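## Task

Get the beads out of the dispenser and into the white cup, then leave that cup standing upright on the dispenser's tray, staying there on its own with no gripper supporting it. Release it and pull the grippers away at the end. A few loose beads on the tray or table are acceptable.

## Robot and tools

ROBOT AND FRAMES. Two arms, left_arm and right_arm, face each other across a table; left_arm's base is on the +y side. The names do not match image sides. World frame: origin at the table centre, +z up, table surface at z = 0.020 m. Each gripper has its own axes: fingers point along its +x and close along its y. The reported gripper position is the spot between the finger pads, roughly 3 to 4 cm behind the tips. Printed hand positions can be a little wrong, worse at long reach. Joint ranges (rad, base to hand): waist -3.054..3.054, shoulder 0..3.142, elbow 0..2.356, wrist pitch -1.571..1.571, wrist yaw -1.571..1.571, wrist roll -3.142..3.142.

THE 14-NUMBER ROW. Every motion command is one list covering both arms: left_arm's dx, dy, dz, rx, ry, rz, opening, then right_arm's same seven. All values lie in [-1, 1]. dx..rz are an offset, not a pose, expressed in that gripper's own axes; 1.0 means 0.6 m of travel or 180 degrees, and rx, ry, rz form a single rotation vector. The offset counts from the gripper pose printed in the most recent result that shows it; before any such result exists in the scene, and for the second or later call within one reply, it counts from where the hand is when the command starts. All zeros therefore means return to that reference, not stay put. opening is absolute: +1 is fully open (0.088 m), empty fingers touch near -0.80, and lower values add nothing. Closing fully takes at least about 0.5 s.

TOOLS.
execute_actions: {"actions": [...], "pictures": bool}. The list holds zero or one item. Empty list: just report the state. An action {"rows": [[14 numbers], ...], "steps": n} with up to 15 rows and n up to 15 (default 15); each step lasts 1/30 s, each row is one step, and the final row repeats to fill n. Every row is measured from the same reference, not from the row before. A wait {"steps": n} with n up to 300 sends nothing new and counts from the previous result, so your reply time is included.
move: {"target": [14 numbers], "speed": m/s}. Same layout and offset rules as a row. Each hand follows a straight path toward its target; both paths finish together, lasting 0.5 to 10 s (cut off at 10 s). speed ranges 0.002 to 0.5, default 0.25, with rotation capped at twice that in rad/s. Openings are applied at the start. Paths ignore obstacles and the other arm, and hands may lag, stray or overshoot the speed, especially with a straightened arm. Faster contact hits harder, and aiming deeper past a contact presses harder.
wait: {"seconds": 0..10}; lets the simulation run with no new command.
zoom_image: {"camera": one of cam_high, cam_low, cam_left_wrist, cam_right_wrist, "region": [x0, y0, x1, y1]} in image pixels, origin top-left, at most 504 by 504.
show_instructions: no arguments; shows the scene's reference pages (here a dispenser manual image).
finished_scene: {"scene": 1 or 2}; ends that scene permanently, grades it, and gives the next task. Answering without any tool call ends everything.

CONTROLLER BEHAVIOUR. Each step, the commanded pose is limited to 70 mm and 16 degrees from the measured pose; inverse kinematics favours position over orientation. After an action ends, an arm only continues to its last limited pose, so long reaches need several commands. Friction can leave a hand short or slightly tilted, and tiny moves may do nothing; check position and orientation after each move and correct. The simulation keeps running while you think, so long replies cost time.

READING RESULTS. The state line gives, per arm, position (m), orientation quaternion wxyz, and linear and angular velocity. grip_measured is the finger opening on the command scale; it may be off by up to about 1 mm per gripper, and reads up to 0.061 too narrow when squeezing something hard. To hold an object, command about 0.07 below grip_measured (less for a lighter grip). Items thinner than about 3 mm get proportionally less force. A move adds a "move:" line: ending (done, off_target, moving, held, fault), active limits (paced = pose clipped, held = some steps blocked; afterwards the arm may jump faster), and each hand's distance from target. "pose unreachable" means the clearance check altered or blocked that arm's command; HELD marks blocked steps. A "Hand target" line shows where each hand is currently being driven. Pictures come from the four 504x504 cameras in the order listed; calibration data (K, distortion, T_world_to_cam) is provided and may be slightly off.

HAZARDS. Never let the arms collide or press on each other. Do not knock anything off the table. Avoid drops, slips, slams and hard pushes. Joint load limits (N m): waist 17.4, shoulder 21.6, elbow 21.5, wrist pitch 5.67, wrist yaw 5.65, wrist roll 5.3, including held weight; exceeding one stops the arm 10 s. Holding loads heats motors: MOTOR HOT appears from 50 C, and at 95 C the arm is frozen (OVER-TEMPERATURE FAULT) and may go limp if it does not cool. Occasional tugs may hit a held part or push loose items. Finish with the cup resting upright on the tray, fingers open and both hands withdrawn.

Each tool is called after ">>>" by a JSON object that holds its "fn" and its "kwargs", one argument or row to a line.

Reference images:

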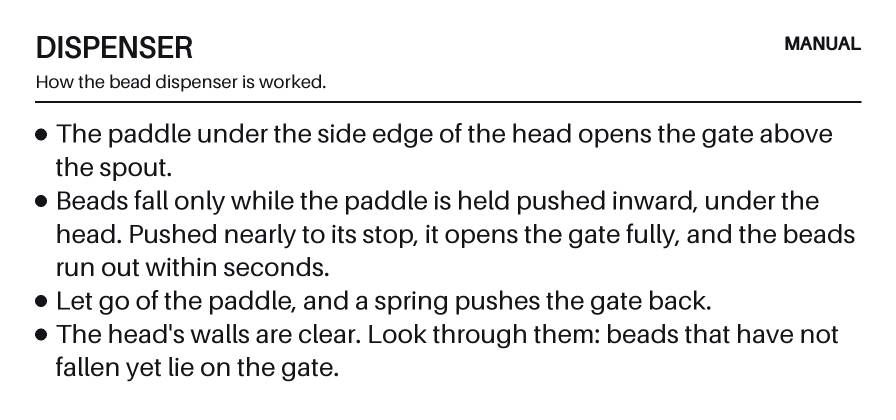

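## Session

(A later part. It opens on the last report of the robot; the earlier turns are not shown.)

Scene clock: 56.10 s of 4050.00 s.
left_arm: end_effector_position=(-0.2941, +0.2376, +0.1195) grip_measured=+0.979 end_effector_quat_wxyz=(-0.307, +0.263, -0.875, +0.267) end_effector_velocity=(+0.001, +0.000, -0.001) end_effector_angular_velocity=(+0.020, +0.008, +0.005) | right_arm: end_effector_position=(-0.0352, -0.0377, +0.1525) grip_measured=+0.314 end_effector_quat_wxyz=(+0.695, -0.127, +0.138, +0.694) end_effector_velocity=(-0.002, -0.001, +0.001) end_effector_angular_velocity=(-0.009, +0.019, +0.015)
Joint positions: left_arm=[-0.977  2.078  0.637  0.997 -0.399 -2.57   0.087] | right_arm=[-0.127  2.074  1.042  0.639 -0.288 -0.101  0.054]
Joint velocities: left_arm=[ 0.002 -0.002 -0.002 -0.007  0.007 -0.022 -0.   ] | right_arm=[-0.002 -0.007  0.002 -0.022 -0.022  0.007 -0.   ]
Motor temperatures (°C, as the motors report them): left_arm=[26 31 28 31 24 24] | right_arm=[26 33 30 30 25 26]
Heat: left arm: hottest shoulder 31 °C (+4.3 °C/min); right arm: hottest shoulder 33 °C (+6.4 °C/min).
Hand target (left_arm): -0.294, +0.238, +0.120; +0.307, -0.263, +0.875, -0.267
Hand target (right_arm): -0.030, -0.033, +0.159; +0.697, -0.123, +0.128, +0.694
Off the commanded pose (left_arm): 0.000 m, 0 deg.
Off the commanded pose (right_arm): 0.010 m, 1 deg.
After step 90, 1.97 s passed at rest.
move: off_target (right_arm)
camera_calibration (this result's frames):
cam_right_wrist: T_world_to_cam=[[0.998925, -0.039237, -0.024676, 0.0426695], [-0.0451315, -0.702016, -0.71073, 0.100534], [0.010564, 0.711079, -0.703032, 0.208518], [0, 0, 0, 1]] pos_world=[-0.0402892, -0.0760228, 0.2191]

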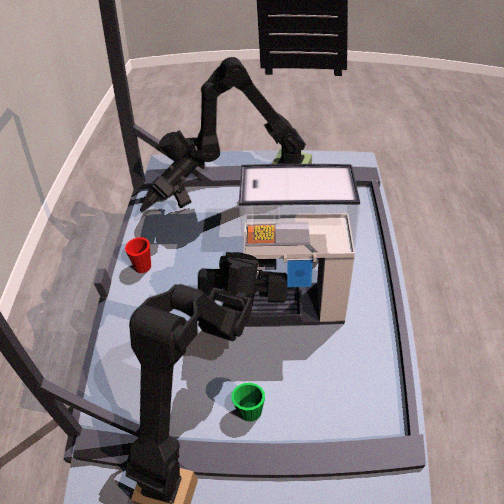

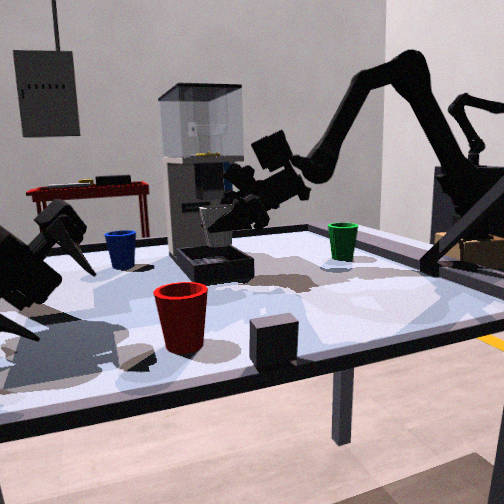

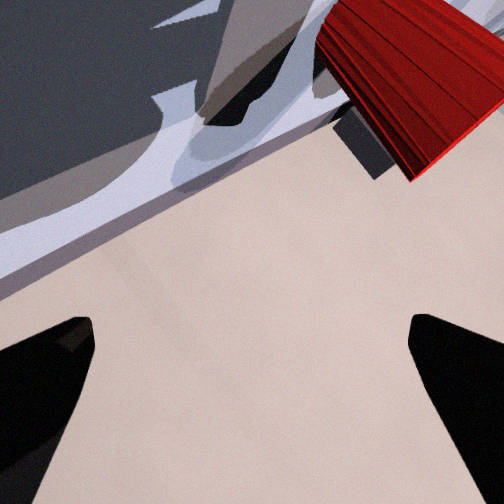

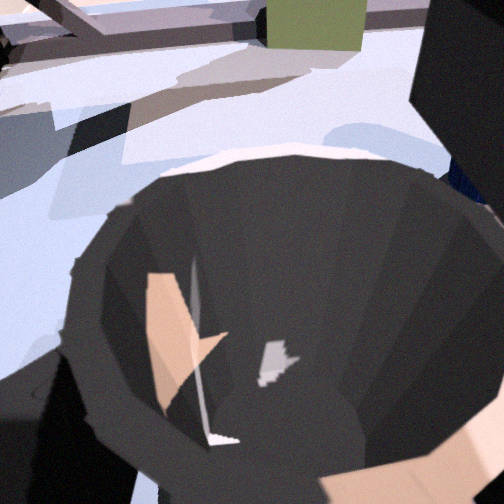

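>>> {"fn": "move", "kwargs": {
  "target": [0,0,0,0,0,0,1,0.028,-0.013,-0.052,0,-0.015,0,0.23],
  "speed": 0.04
}}

>>> {"fn": "zoom_image", "kwargs": {
  "camera": "cam_low",
  "region": [130, 110, 350, 310]
}}

Scene clock: 60.50 s of 4050.00 s.
left_arm: end_effector_position=(-0.2941, +0.2376, +0.1195) grip_measured=+0.979 end_effector_quat_wxyz=(-0.307, +0.263, -0.875, +0.267) end_effector_velocity=(+0.000, +0.000, +0.002) end_effector_angular_velocity=(-0.000, +0.011, +0.007) | right_arm: end_effector_position=(-0.0287, -0.0335, +0.1176) grip_measured=+0.314 end_effector_quat_wxyz=(+0.698, -0.114, +0.121, +0.696) end_effector_velocity=(+0.000, -0.001, -0.001) end_effector_angular_velocity=(+0.003, -0.019, +0.012)
Joint positions: left_arm=[-0.977  2.078  0.637  0.997 -0.399 -2.57   0.087] | right_arm=[-0.141  2.213  1.034  0.829 -0.302 -0.099  0.054]
Joint velocities: left_arm=[-0.002 -0.002 -0.002  0.007 -0.007 -0.007 -0.   ] | right_arm=[-0.002  0.002 -0.002  0.007 -0.007 -0.022 -0.   ]
Motor temperatures (°C, as the motors report them): left_arm=[26 31 28 31 24 24] | right_arm=[26 33 30 30 25 26]
Heat: left arm: hottest shoulder 31 °C (+4.0 °C/min); right arm: hottest shoulder 33 °C (+6.1 °C/min).
Hand target (left_arm): -0.294, +0.238, +0.120; +0.307, -0.263, +0.875, -0.267
Hand target (right_arm): -0.028, -0.034, +0.117; +0.698, -0.111, +0.121, +0.697
Off the commanded pose (left_arm): 0.000 m, 0 deg.
Off the commanded pose (right_arm): 0.001 m, 0 deg.
After step 90, 0.10 s passed at rest.
move: done
camera_calibration (this result's frames):
cam_right_wrist: T_world_to_cam=[[0.999054, -0.0387877, -0.0196727, 0.0349104], [-0.0406255, -0.670805, -0.740521, 0.0835775], [0.0155265, 0.740619, -0.671746, 0.178413], [0, 0, 0, 1]] pos_world=[-0.0342522, -0.0747175, 0.182426]

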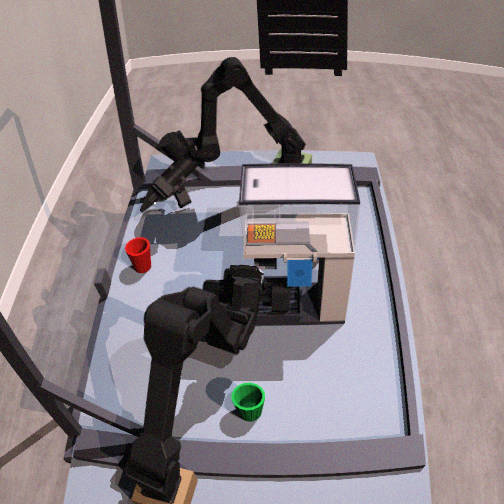

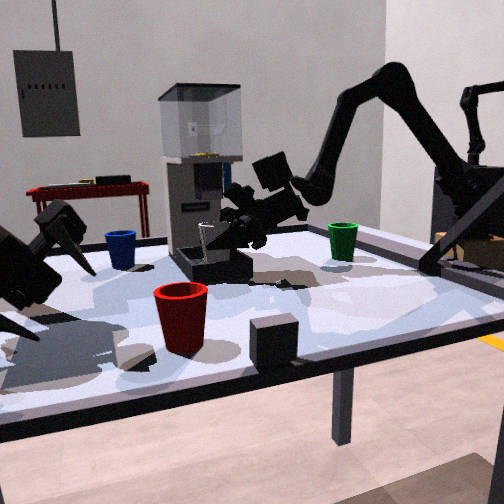

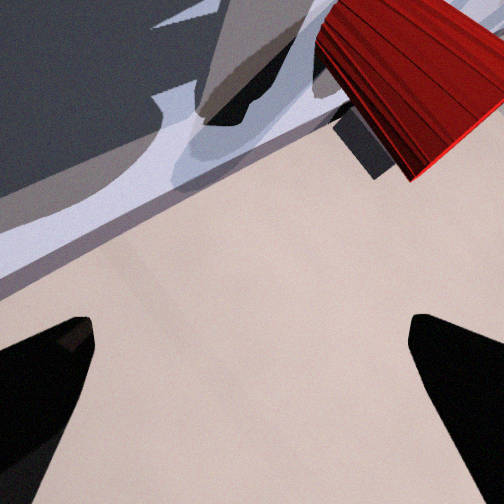

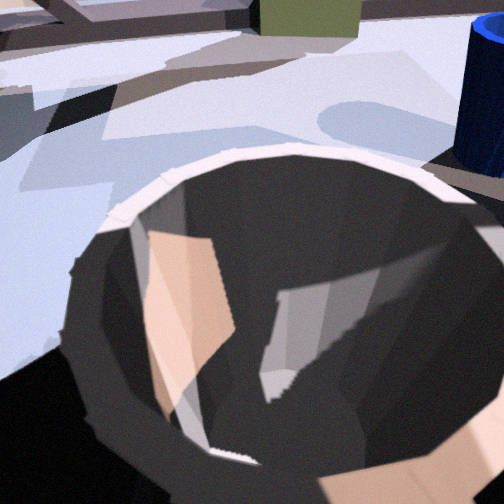

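Region (130, 110, 350, 310) of cam_low's 504x504 image, scaled by 2.291, with more detail than that image has; it fills the top 458 rows of this view, and the rest is white.

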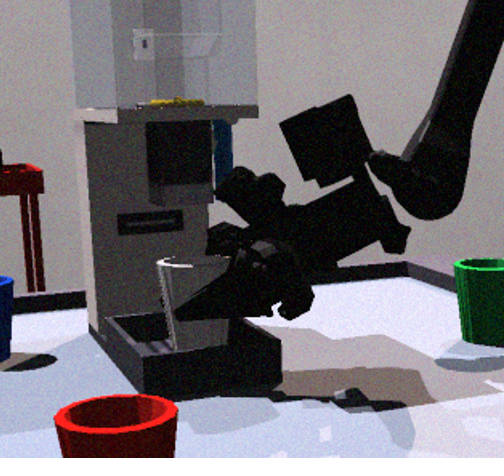

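>>> {"fn": "move", "kwargs": {
  "target": [0,0,0,0,0,0,1,0.004,-0.065,-0.011,0,0,0,0.23],
  "speed": 0.04
}}

>>> {"fn": "zoom_image", "kwargs": {
  "camera": "cam_low",
  "region": [130, 110, 350, 310]
}}

>>> {"fn": "zoom_image", "kwargs": {
  "camera": "cam_high",
  "region": [140, 200, 380, 360]
}}

Scene clock: 65.03 s of 4050.00 s.
left_arm: end_effector_position=(-0.2941, +0.2376, +0.1195) grip_measured=+0.979 end_effector_quat_wxyz=(-0.307, +0.263, -0.875, +0.267) end_effector_velocity=(+0.003, -0.001, -0.002) end_effector_angular_velocity=(-0.003, -0.022, +0.006) | right_arm: end_effector_position=(+0.0080, -0.0378, +0.1050) grip_measured=+0.314 end_effector_quat_wxyz=(+0.699, -0.117, +0.130, +0.693) end_effector_velocity=(-0.002, +0.002, -0.000) end_effector_angular_velocity=(-0.001, -0.017, +0.017)
Joint positions: left_arm=[-0.977  2.078  0.637  0.997 -0.399 -2.57   0.087] | right_arm=[-0.229  2.263  1.085  0.8   -0.379 -0.129  0.054]
Joint velocities: left_arm=[ 0.002 -0.007 -0.002 -0.022 -0.007  0.007 -0.   ] | right_arm=[ 0.002  0.002  0.007 -0.007 -0.007 -0.022 -0.   ]
Motor temperatures (°C, as the motors report them): left_arm=[26 31 29 32 24 24] | right_arm=[26 33 30 31 25 26]
Heat: left arm: hottest wrist pitch 32 °C (+5.1 °C/min); right arm: hottest shoulder 33 °C (+6.1 °C/min).
Hand target (left_arm): -0.294, +0.238, +0.120; +0.307, -0.263, +0.875, -0.267
Hand target (right_arm): +0.010, -0.034, +0.110; +0.698, -0.115, +0.120, +0.696
Off the commanded pose (left_arm): 0.000 m, 0 deg.
Off the commanded pose (right_arm): 0.007 m, 1 deg.
After step 90, 0.20 s passed at rest.
move: done
camera_calibration (this result's frames):
cam_right_wrist: T_world_to_cam=[[0.998578, -0.0458234, -0.0272607, -0.0016271], [-0.0512373, -0.683216, -0.728417, 0.0712464], [0.0147536, 0.728777, -0.684592, 0.173541], [0, 0, 0, 1]] pos_world=[0.00271492, -0.0778706, 0.170657]

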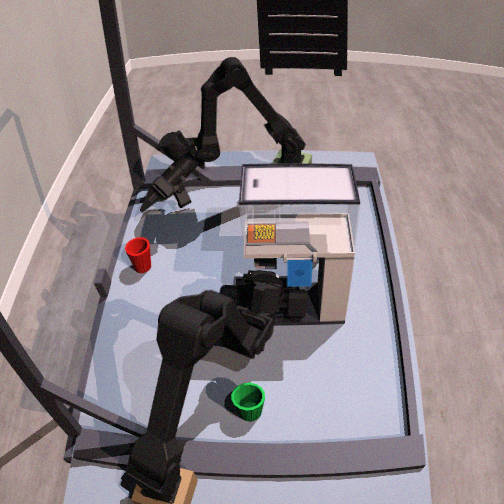

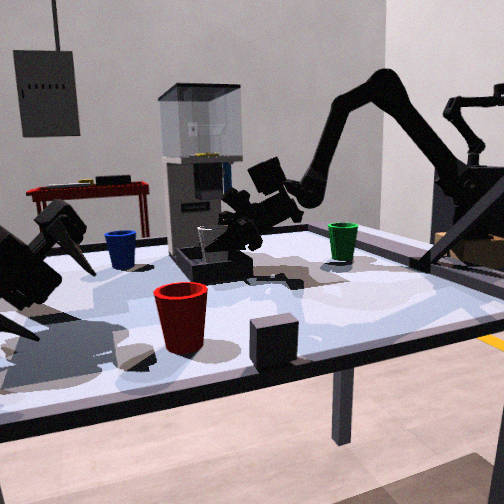

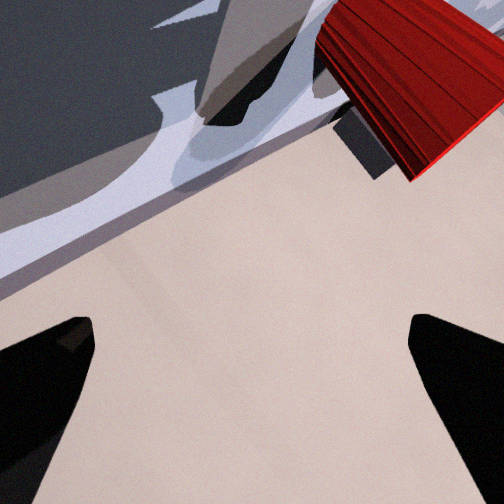

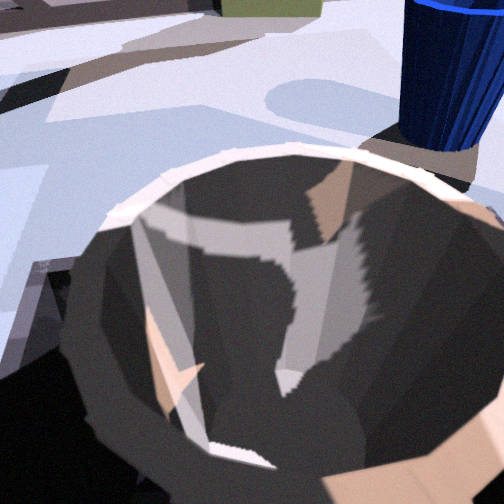

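Region (130, 110, 350, 310) of cam_low's 504x504 image, scaled by 2.291, with more detail than that image has; it fills the top 458 rows of this view, and the rest is white.

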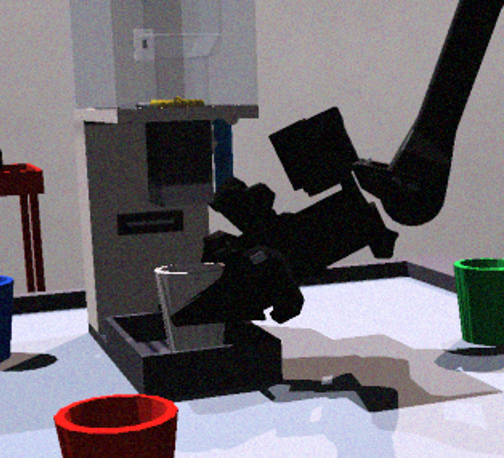

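Region (140, 200, 380, 360) of cam_high's 504x504 image, scaled by 2.100, with more detail than that image has.

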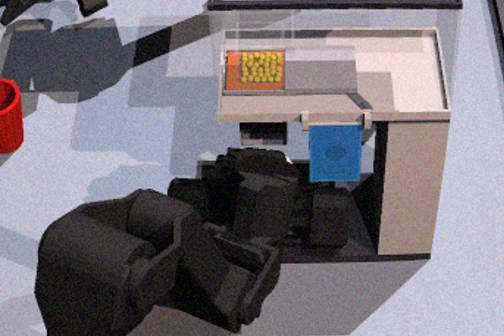

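>>> {"fn": "move", "kwargs": {
  "target": [0,0,0,0,0,0,1,0.028,0,-0.012,0,-0.012,0,0.23],
  "speed": 0.03
}}

>>> {"fn": "zoom_image", "kwargs": {
  "camera": "cam_low",
  "region": [130, 110, 350, 310]
}}

Scene clock: 68.40 s of 4050.00 s.
left_arm: end_effector_position=(-0.2941, +0.2376, +0.1195) grip_measured=+0.979 end_effector_quat_wxyz=(-0.307, +0.263, -0.875, +0.267) end_effector_velocity=(-0.001, +0.002, +0.002) end_effector_angular_velocity=(-0.010, +0.001, -0.004) | right_arm: end_effector_position=(+0.0073, -0.0268, +0.0994) grip_measured=+0.306 end_effector_quat_wxyz=(+0.700, -0.103, +0.111, +0.698) end_effector_velocity=(+0.001, -0.001, -0.004) end_effector_angular_velocity=(+0.001, +0.014, +0.011)
Joint positions: left_arm=[-0.977  2.078  0.637  0.997 -0.399 -2.57   0.087] | right_arm=[-0.22   2.328  1.12   0.881 -0.38  -0.114  0.054]
Joint velocities: left_arm=[-0.007 -0.002 -0.002  0.007 -0.007  0.007 -0.   ] | right_arm=[-0.007  0.012  0.002  0.007 -0.022  0.007 -0.   ]
Motor temperatures (°C, as the motors report them): left_arm=[26 31 29 32 24 24] | right_arm=[26 33 31 31 25 26]
Heat: left arm: hottest wrist pitch 32 °C (+5.1 °C/min); right arm: hottest shoulder 33 °C (+5.1 °C/min).
Hand target (left_arm): -0.294, +0.238, +0.120; +0.307, -0.263, +0.875, -0.267
Hand target (right_arm): +0.008, -0.025, +0.092; +0.701, -0.104, +0.117, +0.695
Off the commanded pose (left_arm): 0.000 m, 0 deg.
Off the commanded pose (right_arm): 0.007 m, 1 deg.
move: done
camera_calibration (this result's frames):
cam_right_wrist: T_world_to_cam=[[0.998972, -0.0393093, -0.0225725, -0.000879269], [-0.0426839, -0.648125, -0.760337, 0.0787623], [0.0152585, 0.760519, -0.649137, 0.158954], [0, 0, 0, 1]] pos_world=[0.00181486, -0.0698741, 0.163049]

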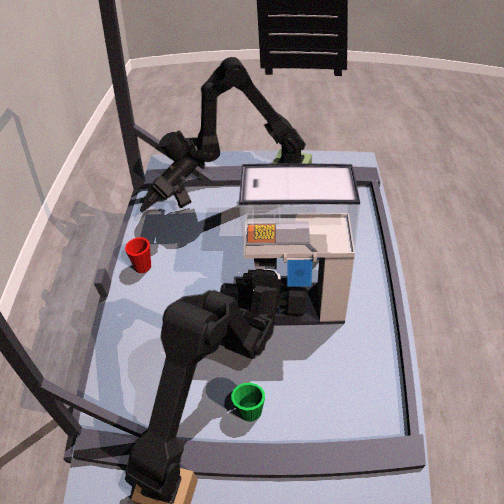

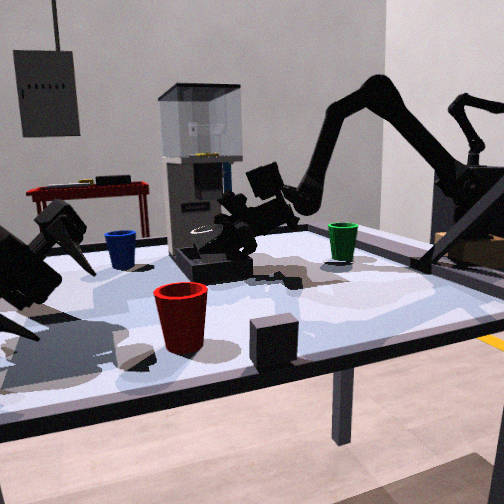

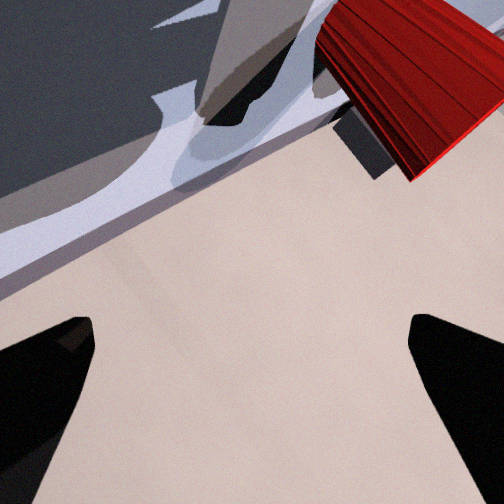

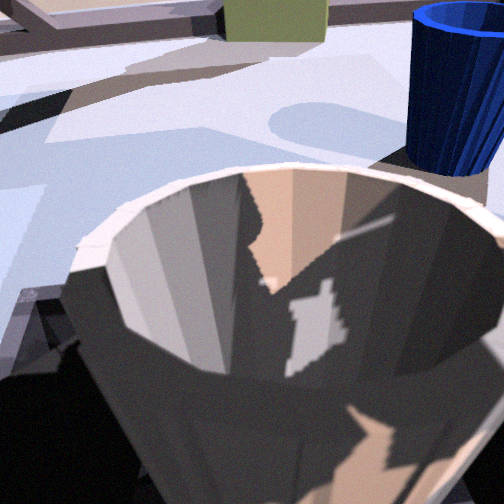

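Region (130, 110, 350, 310) of cam_low's 504x504 image, scaled by 2.291, with more detail than that image has; it fills the top 458 rows of this view, and the rest is white.

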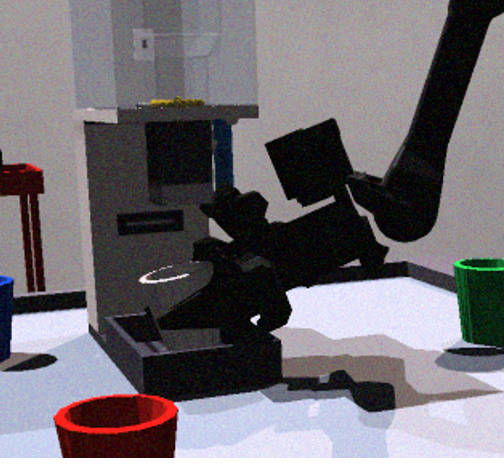

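>>> {"fn": "move", "kwargs": {
  "target": [0,0,0,0,0,0,1,-0.021,0,0.004,0,0.012,0,0.23],
  "speed": 0.02
}}

>>> {"fn": "zoom_image", "kwargs": {
  "camera": "cam_low",
  "region": [130, 110, 350, 310]
}}

Scene clock: 71.80 s of 4050.00 s.
left_arm: end_effector_position=(-0.2941, +0.2376, +0.1195) grip_measured=+0.979 end_effector_quat_wxyz=(-0.307, +0.263, -0.875, +0.267) end_effector_velocity=(+0.003, +0.001, -0.002) end_effector_angular_velocity=(+0.016, +0.001, +0.013) | right_arm: end_effector_position=(+0.0067, -0.0363, +0.0987) grip_measured=+0.304 end_effector_quat_wxyz=(+0.698, -0.117, +0.129, +0.695) end_effector_velocity=(+0.001, -0.005, -0.002) end_effector_angular_velocity=(-0.019, +0.004, +0.002)
Joint positions: left_arm=[-0.977  2.078  0.637  0.997 -0.399 -2.57   0.087] | right_arm=[-0.226  2.286  1.09   0.818 -0.381 -0.128  0.054]
Joint velocities: left_arm=[-0.002 -0.002 -0.007 -0.007 -0.007 -0.022  0.   ] | right_arm=[-0.007 -0.012 -0.012 -0.022 -0.007 -0.007 -0.   ]
Motor temperatures (°C, as the motors report them): left_arm=[26 32 29 32 24 24] | right_arm=[26 34 31 31 25 26]
Heat: left arm: hottest shoulder 32 °C (+5.0 °C/min); right arm: hottest shoulder 34 °C (+6.0 °C/min).
Hand target (left_arm): -0.294, +0.238, +0.120; +0.307, -0.263, +0.875, -0.267
Hand target (right_arm): +0.007, -0.038, +0.106; +0.698, -0.116, +0.124, +0.696
Off the commanded pose (left_arm): 0.000 m, 0 deg.
Off the commanded pose (right_arm): 0.007 m, 1 deg.
move: done
camera_calibration (this result's frames):
cam_right_wrist: T_world_to_cam=[[0.998744, -0.0418108, -0.027605, -0.00029381], [-0.0487287, -0.682527, -0.729235, 0.067748], [0.0116487, 0.729664, -0.683707, 0.168051], [0, 0, 0, 1]] pos_world=[0.00163713, -0.0763931, 0.164294]

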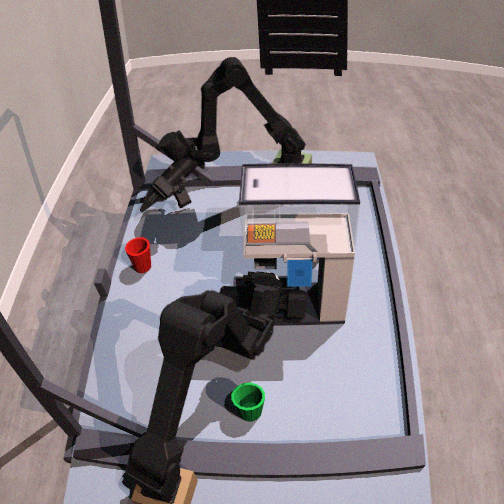

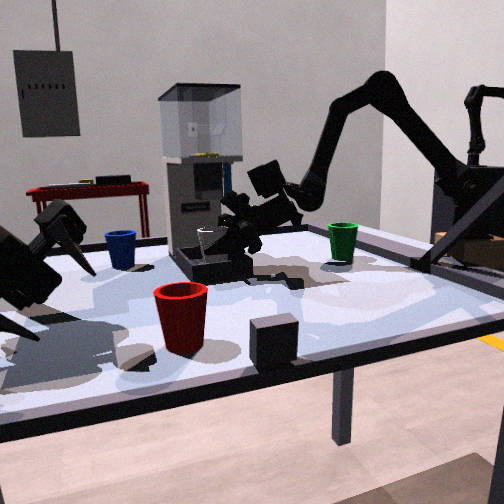

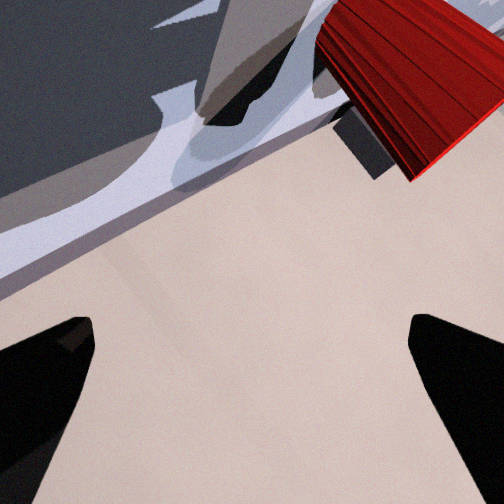

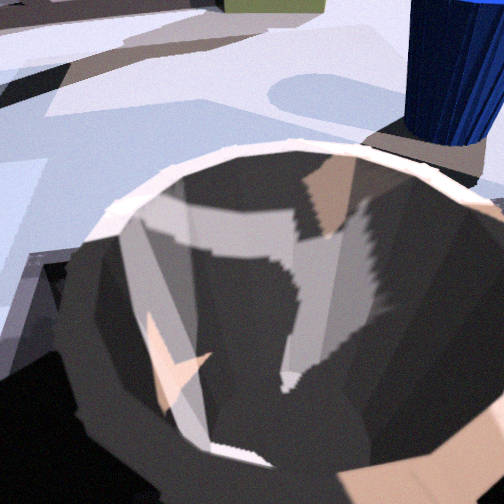

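Region (130, 110, 350, 310) of cam_low's 504x504 image, scaled by 2.291, with more detail than that image has; it fills the top 458 rows of this view, and the rest is white.

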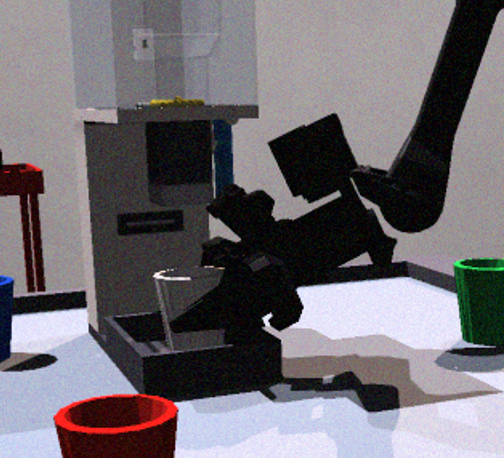

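>>> {"fn": "move", "kwargs": {
  "target": [0,0,0,0,0,0,1,-0.009,0,0.025,0,0,0,0.23],
  "speed": 0.03
}}

>>> {"fn": "move", "kwargs": {
  "target": [0,0,0,0,0,0,1,0.018,0,0.008,0,0,0,0.23],
  "speed": 0.03
}}

>>> {"fn": "zoom_image", "kwargs": {
  "camera": "cam_low",
  "region": [130, 110, 350, 310]
}}

Scene clock: 74.23 s of 4050.00 s.
left_arm: end_effector_position=(-0.2941, +0.2376, +0.1195) grip_measured=+0.979 end_effector_quat_wxyz=(-0.307, +0.263, -0.875, +0.267) end_effector_velocity=(+0.004, -0.003, -0.001) end_effector_angular_velocity=(-0.002, -0.005, +0.025) | right_arm: end_effector_position=(+0.0059, -0.0386, +0.1005) grip_measured=+0.304 end_effector_quat_wxyz=(+0.695, -0.122, +0.142, +0.694) end_effector_velocity=(+0.002, -0.002, +0.001) end_effector_angular_velocity=(-0.010, -0.013, +0.007)
Joint positions: left_arm=[-0.977  2.078  0.637  0.997 -0.399 -2.57   0.087] | right_arm=[-0.227  2.263  1.089  0.767 -0.381 -0.129  0.054]
Joint velocities: left_arm=[ 0.002 -0.002 -0.002 -0.007 -0.022 -0.007 -0.   ] | right_arm=[-0.007 -0.012 -0.002 -0.022 -0.007 -0.022 -0.   ]
Motor temperatures (°C, as the motors report them): left_arm=[26 32 29 32 24 24] | right_arm=[26 34 30 31 25 26]
Heat: left arm: hottest shoulder 32 °C (+4.1 °C/min); right arm: hottest shoulder 34 °C (+6.1 °C/min).
Hand target (left_arm): -0.294, +0.238, +0.120; +0.307, -0.263, +0.875, -0.267
Hand target (right_arm): +0.007, -0.036, +0.115; +0.698, -0.117, +0.129, +0.695
Off the commanded pose (left_arm): 0.000 m, 0 deg.
Off the commanded pose (right_arm): 0.014 m, 2 deg.
move: off_target (right_arm)
camera_calibration (this result's frames):
cam_right_wrist: T_world_to_cam=[[0.998371, -0.0429243, -0.0375941, 0.00140211], [-0.0569117, -0.701673, -0.710223, 0.0648458], [0.00410707, 0.711205, -0.702972, 0.172258], [0, 0, 0, 1]] pos_world=[0.00158319, -0.0769505, 0.167201]

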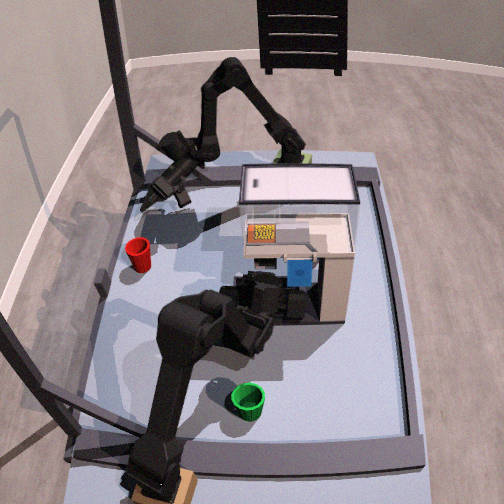

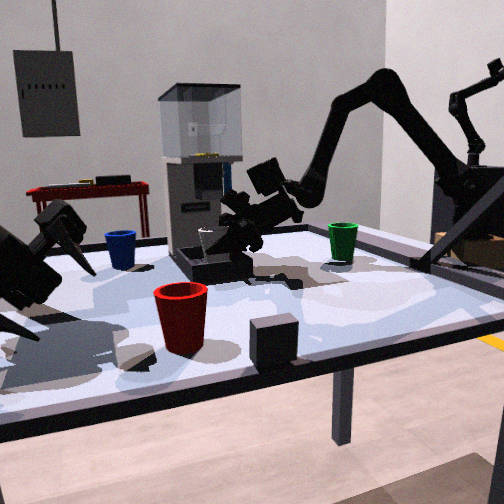

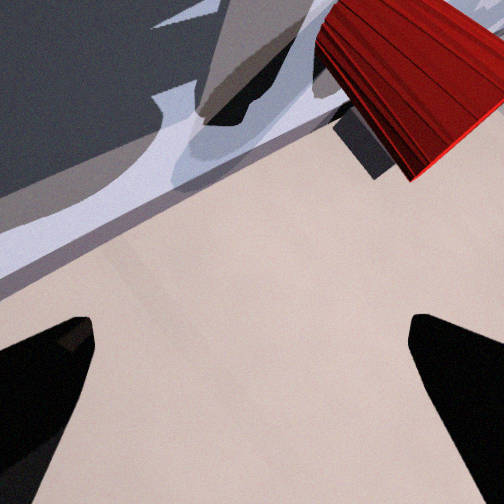

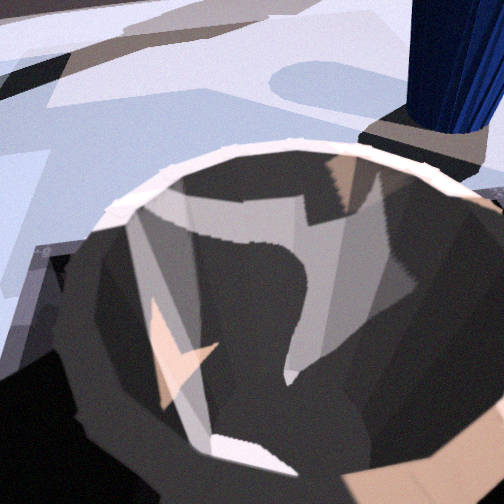

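Scene clock: 74.93 s of 4050.00 s.
left_arm: end_effector_position=(-0.2941, +0.2376, +0.1195) grip_measured=+0.979 end_effector_quat_wxyz=(-0.307, +0.263, -0.875, +0.267) end_effector_velocity=(+0.001, -0.002, +0.002) end_effector_angular_velocity=(-0.010, +0.001, +0.006) | right_arm: end_effector_position=(+0.0060, -0.0323, +0.0999) grip_measured=+0.303 end_effector_quat_wxyz=(+0.694, -0.124, +0.145, +0.694) end_effector_velocity=(+0.000, +0.006, +0.004) end_effector_angular_velocity=(+0.012, -0.009, +0.012)
Joint positions: left_arm=[-0.977  2.078  0.637  0.997 -0.399 -2.57   0.087] | right_arm=[-0.221  2.276  1.122  0.741 -0.378 -0.129  0.054]
Joint velocities: left_arm=[ 0.002 -0.002 -0.002  0.007 -0.007  0.007  0.   ] | right_arm=[ 0.002  0.007  0.027 -0.007 -0.007 -0.007 -0.   ]
Motor temperatures (°C, as the motors report them): left_arm=[26 32 29 32 24 24] | right_arm=[26 34 30 31 25 26]
Heat: left arm: hottest shoulder 32 °C (+4.0 °C/min); right arm: hottest shoulder 34 °C (+6.0 °C/min).
Hand target (left_arm): -0.294, +0.238, +0.120; +0.307, -0.263, +0.875, -0.267
Hand target (right_arm): +0.006, -0.027, +0.101; +0.695, -0.122, +0.142, +0.694
Off the commanded pose (left_arm): 0.000 m, 0 deg.
Off the commanded pose (right_arm): 0.006 m, 0 deg.
move: done
camera_calibration (this result's frames):
cam_right_wrist: T_world_to_cam=[[0.998422, -0.0406326, -0.0387601, 0.00175035], [-0.0561399, -0.706375, -0.705608, 0.0682059], [0.00129153, 0.70667, -0.707542, 0.167608], [0, 0, 0, 1]] pos_world=[0.00186501, -0.0701933, 0.166784]

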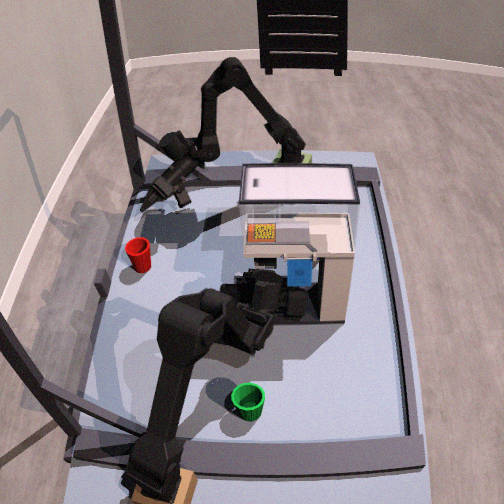

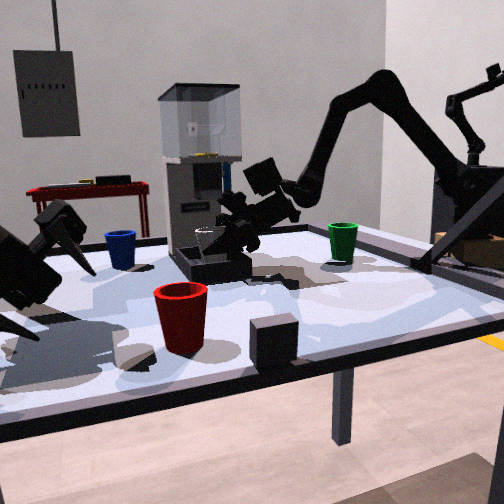

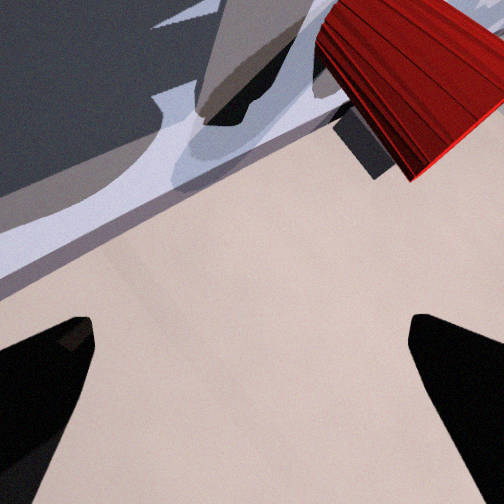

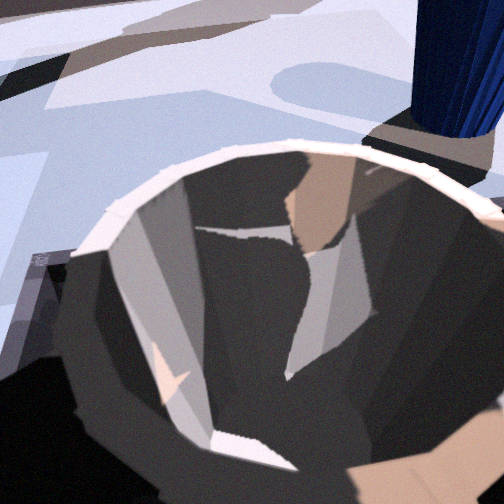

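Region (130, 110, 350, 310) of cam_low's 504x504 image, scaled by 2.291, with more detail than that image has; it fills the top 458 rows of this view, and the rest is white.

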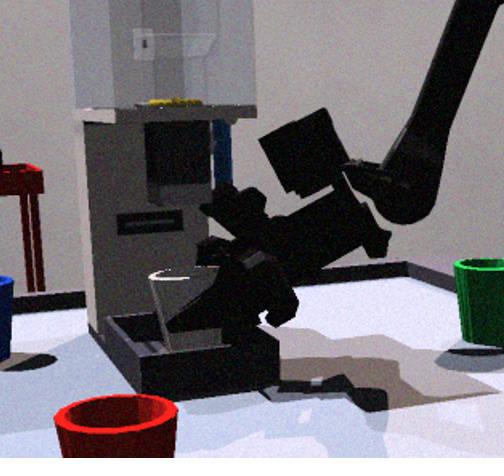

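>>> {"fn": "execute_actions", "kwargs": {
  "actions": [
    {"rows":[[0,0,0,0,0,0,1,0,0,0,0,0,0,0.4],[0,0,0,0,0,0,1,0,0,0,0,0,0,0.4],[0,0,0,0,0,0,1,0,0,0,0,0,0,0.4],[0,0,0,0,0,0,1,0,0,0,0,0,0,0.4],[0,0,0,0,0,0,1,0,0,0,0,0,0,0.5],[0,0,0,0,0,0,1,0,0,0,0,0,0,0.5],[0,0,0,0,0,0,1,0,0,0,0,0,0,0.6],[0,0,0,0,0,0,1,0,0,0,0,0,0,0.7],[0,0,0,0,0,0,1,0,0,0,0,0,0,0.85]],"steps":15}
  ]
}}

>>> {"fn": "move", "kwargs": {
  "target": [0,0,0,0,0,0,1,-0.18,0,-0.03,0,0,0,0.85],
  "speed": 0.08
}}

Scene clock: 77.40 s of 4050.00 s.
left_arm: end_effector_position=(-0.2941, +0.2376, +0.1195) grip_measured=+0.979 end_effector_quat_wxyz=(-0.307, +0.263, -0.875, +0.267) end_effector_velocity=(+0.002, +0.003, -0.003) end_effector_angular_velocity=(+0.015, -0.015, -0.006) | right_arm: end_effector_position=(+0.0062, -0.0317, +0.0999) grip_measured=+0.786 end_effector_quat_wxyz=(+0.694, -0.124, +0.145, +0.694) end_effector_velocity=(-0.003, -0.002, -0.002) end_effector_angular_velocity=(-0.008, +0.006, +0.020)
Joint positions: left_arm=[-0.977  2.078  0.637  0.997 -0.399 -2.57   0.087] | right_arm=[-0.221  2.277  1.124  0.74  -0.377 -0.129  0.078]
Joint velocities: left_arm=[-0.002 -0.007 -0.007 -0.022  0.007 -0.007  0.   ] | right_arm=[-0.002 -0.002 -0.007 -0.007 -0.022 -0.007  0.022]
Motor temperatures (°C, as the motors report them): left_arm=[26 32 29 32 24 24] | right_arm=[26 34 31 31 25 26]
Heat: left arm: hottest shoulder 32 °C (+4.0 °C/min); right arm: hottest shoulder 34 °C (+5.1 °C/min).
Hand target (left_arm): -0.294, +0.238, +0.120; +0.307, -0.263, +0.875, -0.267
Hand target (right_arm): +0.006, -0.032, +0.100; +0.694, -0.124, +0.145, +0.694
Off the commanded pose (left_arm): 0.000 m, 0 deg.
Off the commanded pose (right_arm): 0.001 m, 0 deg.
Steps of this call (steps 1 to 59: nothing new was sent; steps 60 to 74: all 15 steps of this action). Readings (end_effector_position):
60: left_arm (-0.2941, +0.2376, +0.1195) | right_arm (+0.0062, -0.0317, +0.0999)
61: left_arm (-0.2941, +0.2376, +0.1195) | right_arm (+0.0062, -0.0317, +0.0999)
63: left_arm (-0.2941, +0.2376, +0.1195) | right_arm (+0.0062, -0.0317, +0.0999)
67: left_arm (-0.2941, +0.2376, +0.1195) | right_arm (+0.0062, -0.0317, +0.0999)
74: the state above
camera_calibration (this result's frames):
cam_right_wrist: T_world_to_cam=[[0.99842, -0.040954, -0.0384737, 0.00160849], [-0.0561651, -0.706442, -0.705539, 0.0686058], [0.00171519, 0.706585, -0.707626, 0.16724], [0, 0, 0, 1]] pos_world=[0.00196045, -0.0696376, 0.166809]

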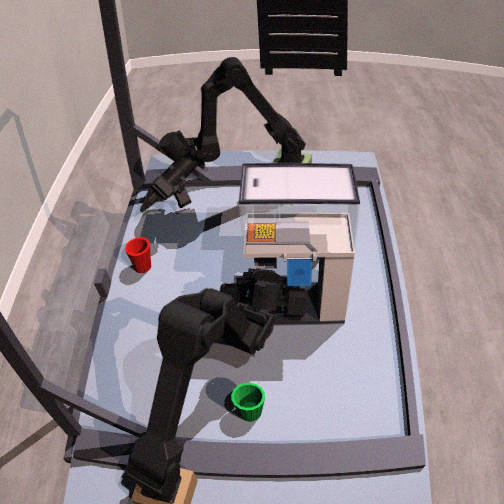

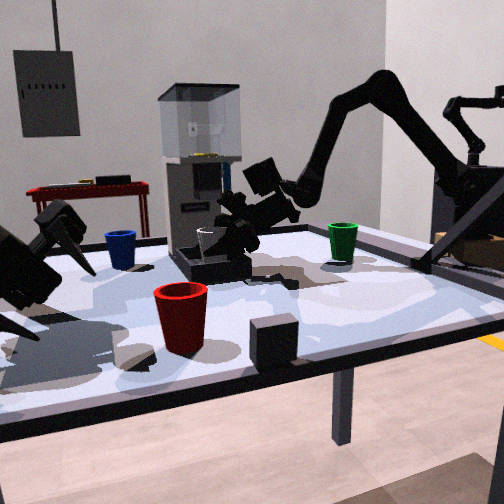

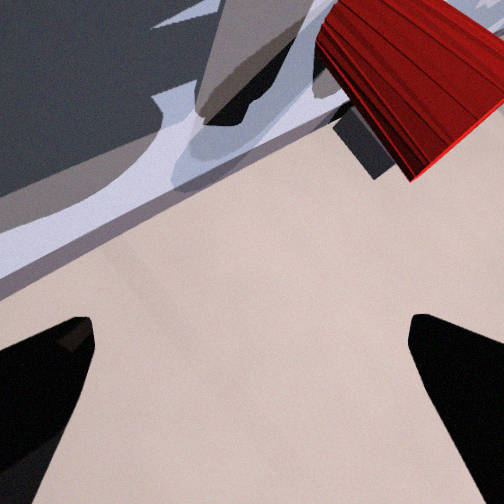

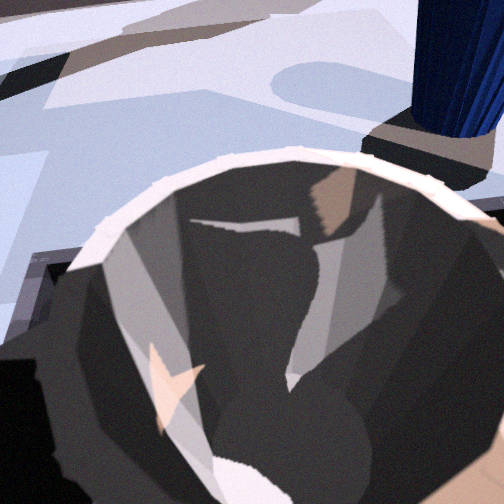

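Scene clock: 79.67 s of 4050.00 s.
left_arm: end_effector_position=(-0.2941, +0.2376, +0.1195) grip_measured=+0.979 end_effector_quat_wxyz=(-0.307, +0.263, -0.875, +0.267) end_effector_velocity=(+0.001, +0.000, -0.003) end_effector_angular_velocity=(+0.013, -0.011, -0.001) | right_arm: end_effector_position=(+0.0074, -0.1363, +0.1207) grip_measured=+0.847 end_effector_quat_wxyz=(+0.695, -0.125, +0.149, +0.692) end_effector_velocity=(-0.004, -0.003, +0.004) end_effector_angular_velocity=(+0.014, +0.017, +0.023)
Joint positions: left_arm=[-0.977  2.078  0.637  0.997 -0.399 -2.57   0.087] | right_arm=[-0.353  1.98   0.705  0.829 -0.494 -0.187  0.08 ]
Joint velocities: left_arm=[ 0.002 -0.002  0.002 -0.022  0.007 -0.007 -0.   ] | right_arm=[-0.007 -0.012 -0.012  0.007 -0.037  0.007 -0.   ]
Motor temperatures (°C, as the motors report them): left_arm=[26 32 29 32 24 24] | right_arm=[26 35 30 31 25 26]
Heat: left arm: hottest shoulder 32 °C (+4.0 °C/min); right arm: hottest shoulder 35 °C (+6.0 °C/min).
Hand target (left_arm): -0.294, +0.238, +0.120; +0.307, -0.263, +0.875, -0.267
Hand target (right_arm): +0.007, -0.138, +0.124; +0.694, -0.125, +0.145, +0.694
Off the commanded pose (left_arm): 0.000 m, 0 deg.
Off the commanded pose (right_arm): 0.004 m, 1 deg.
move: done
camera_calibration (this result's frames):
cam_right_wrist: T_world_to_cam=[[0.998057, -0.0454823, -0.0425966, -0.00319855], [-0.0622962, -0.711614, -0.699803, 0.00808196], [0.00151633, 0.701097, -0.713065, 0.255785], [0, 0, 0, 1]] pos_world=[0.00330796, -0.173724, 0.187911]

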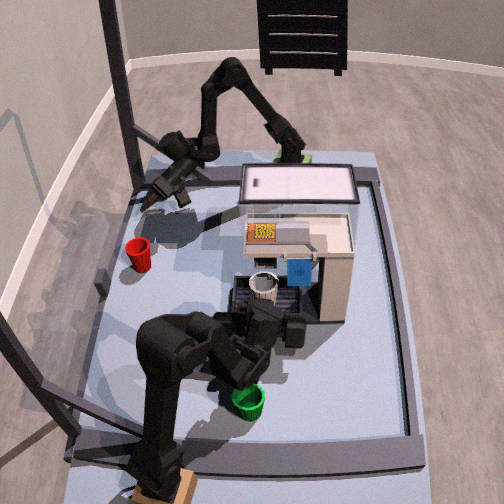

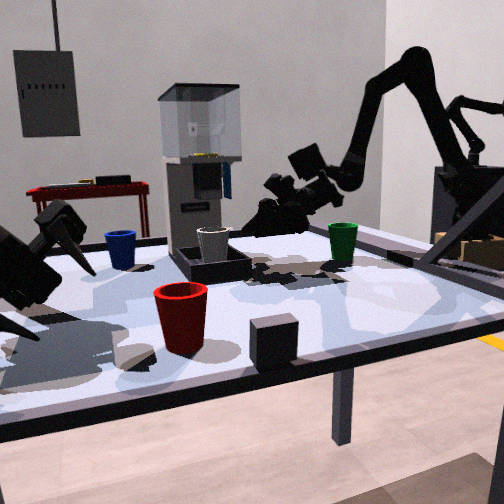

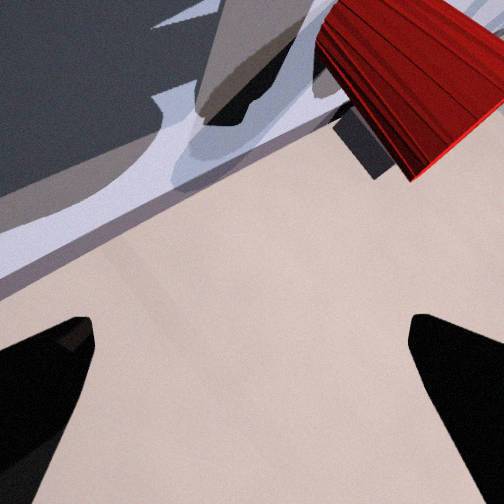

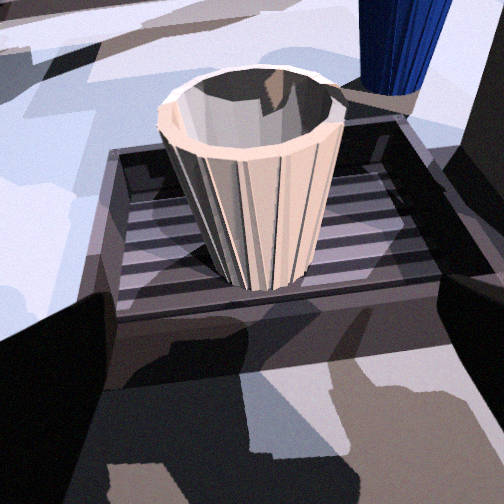

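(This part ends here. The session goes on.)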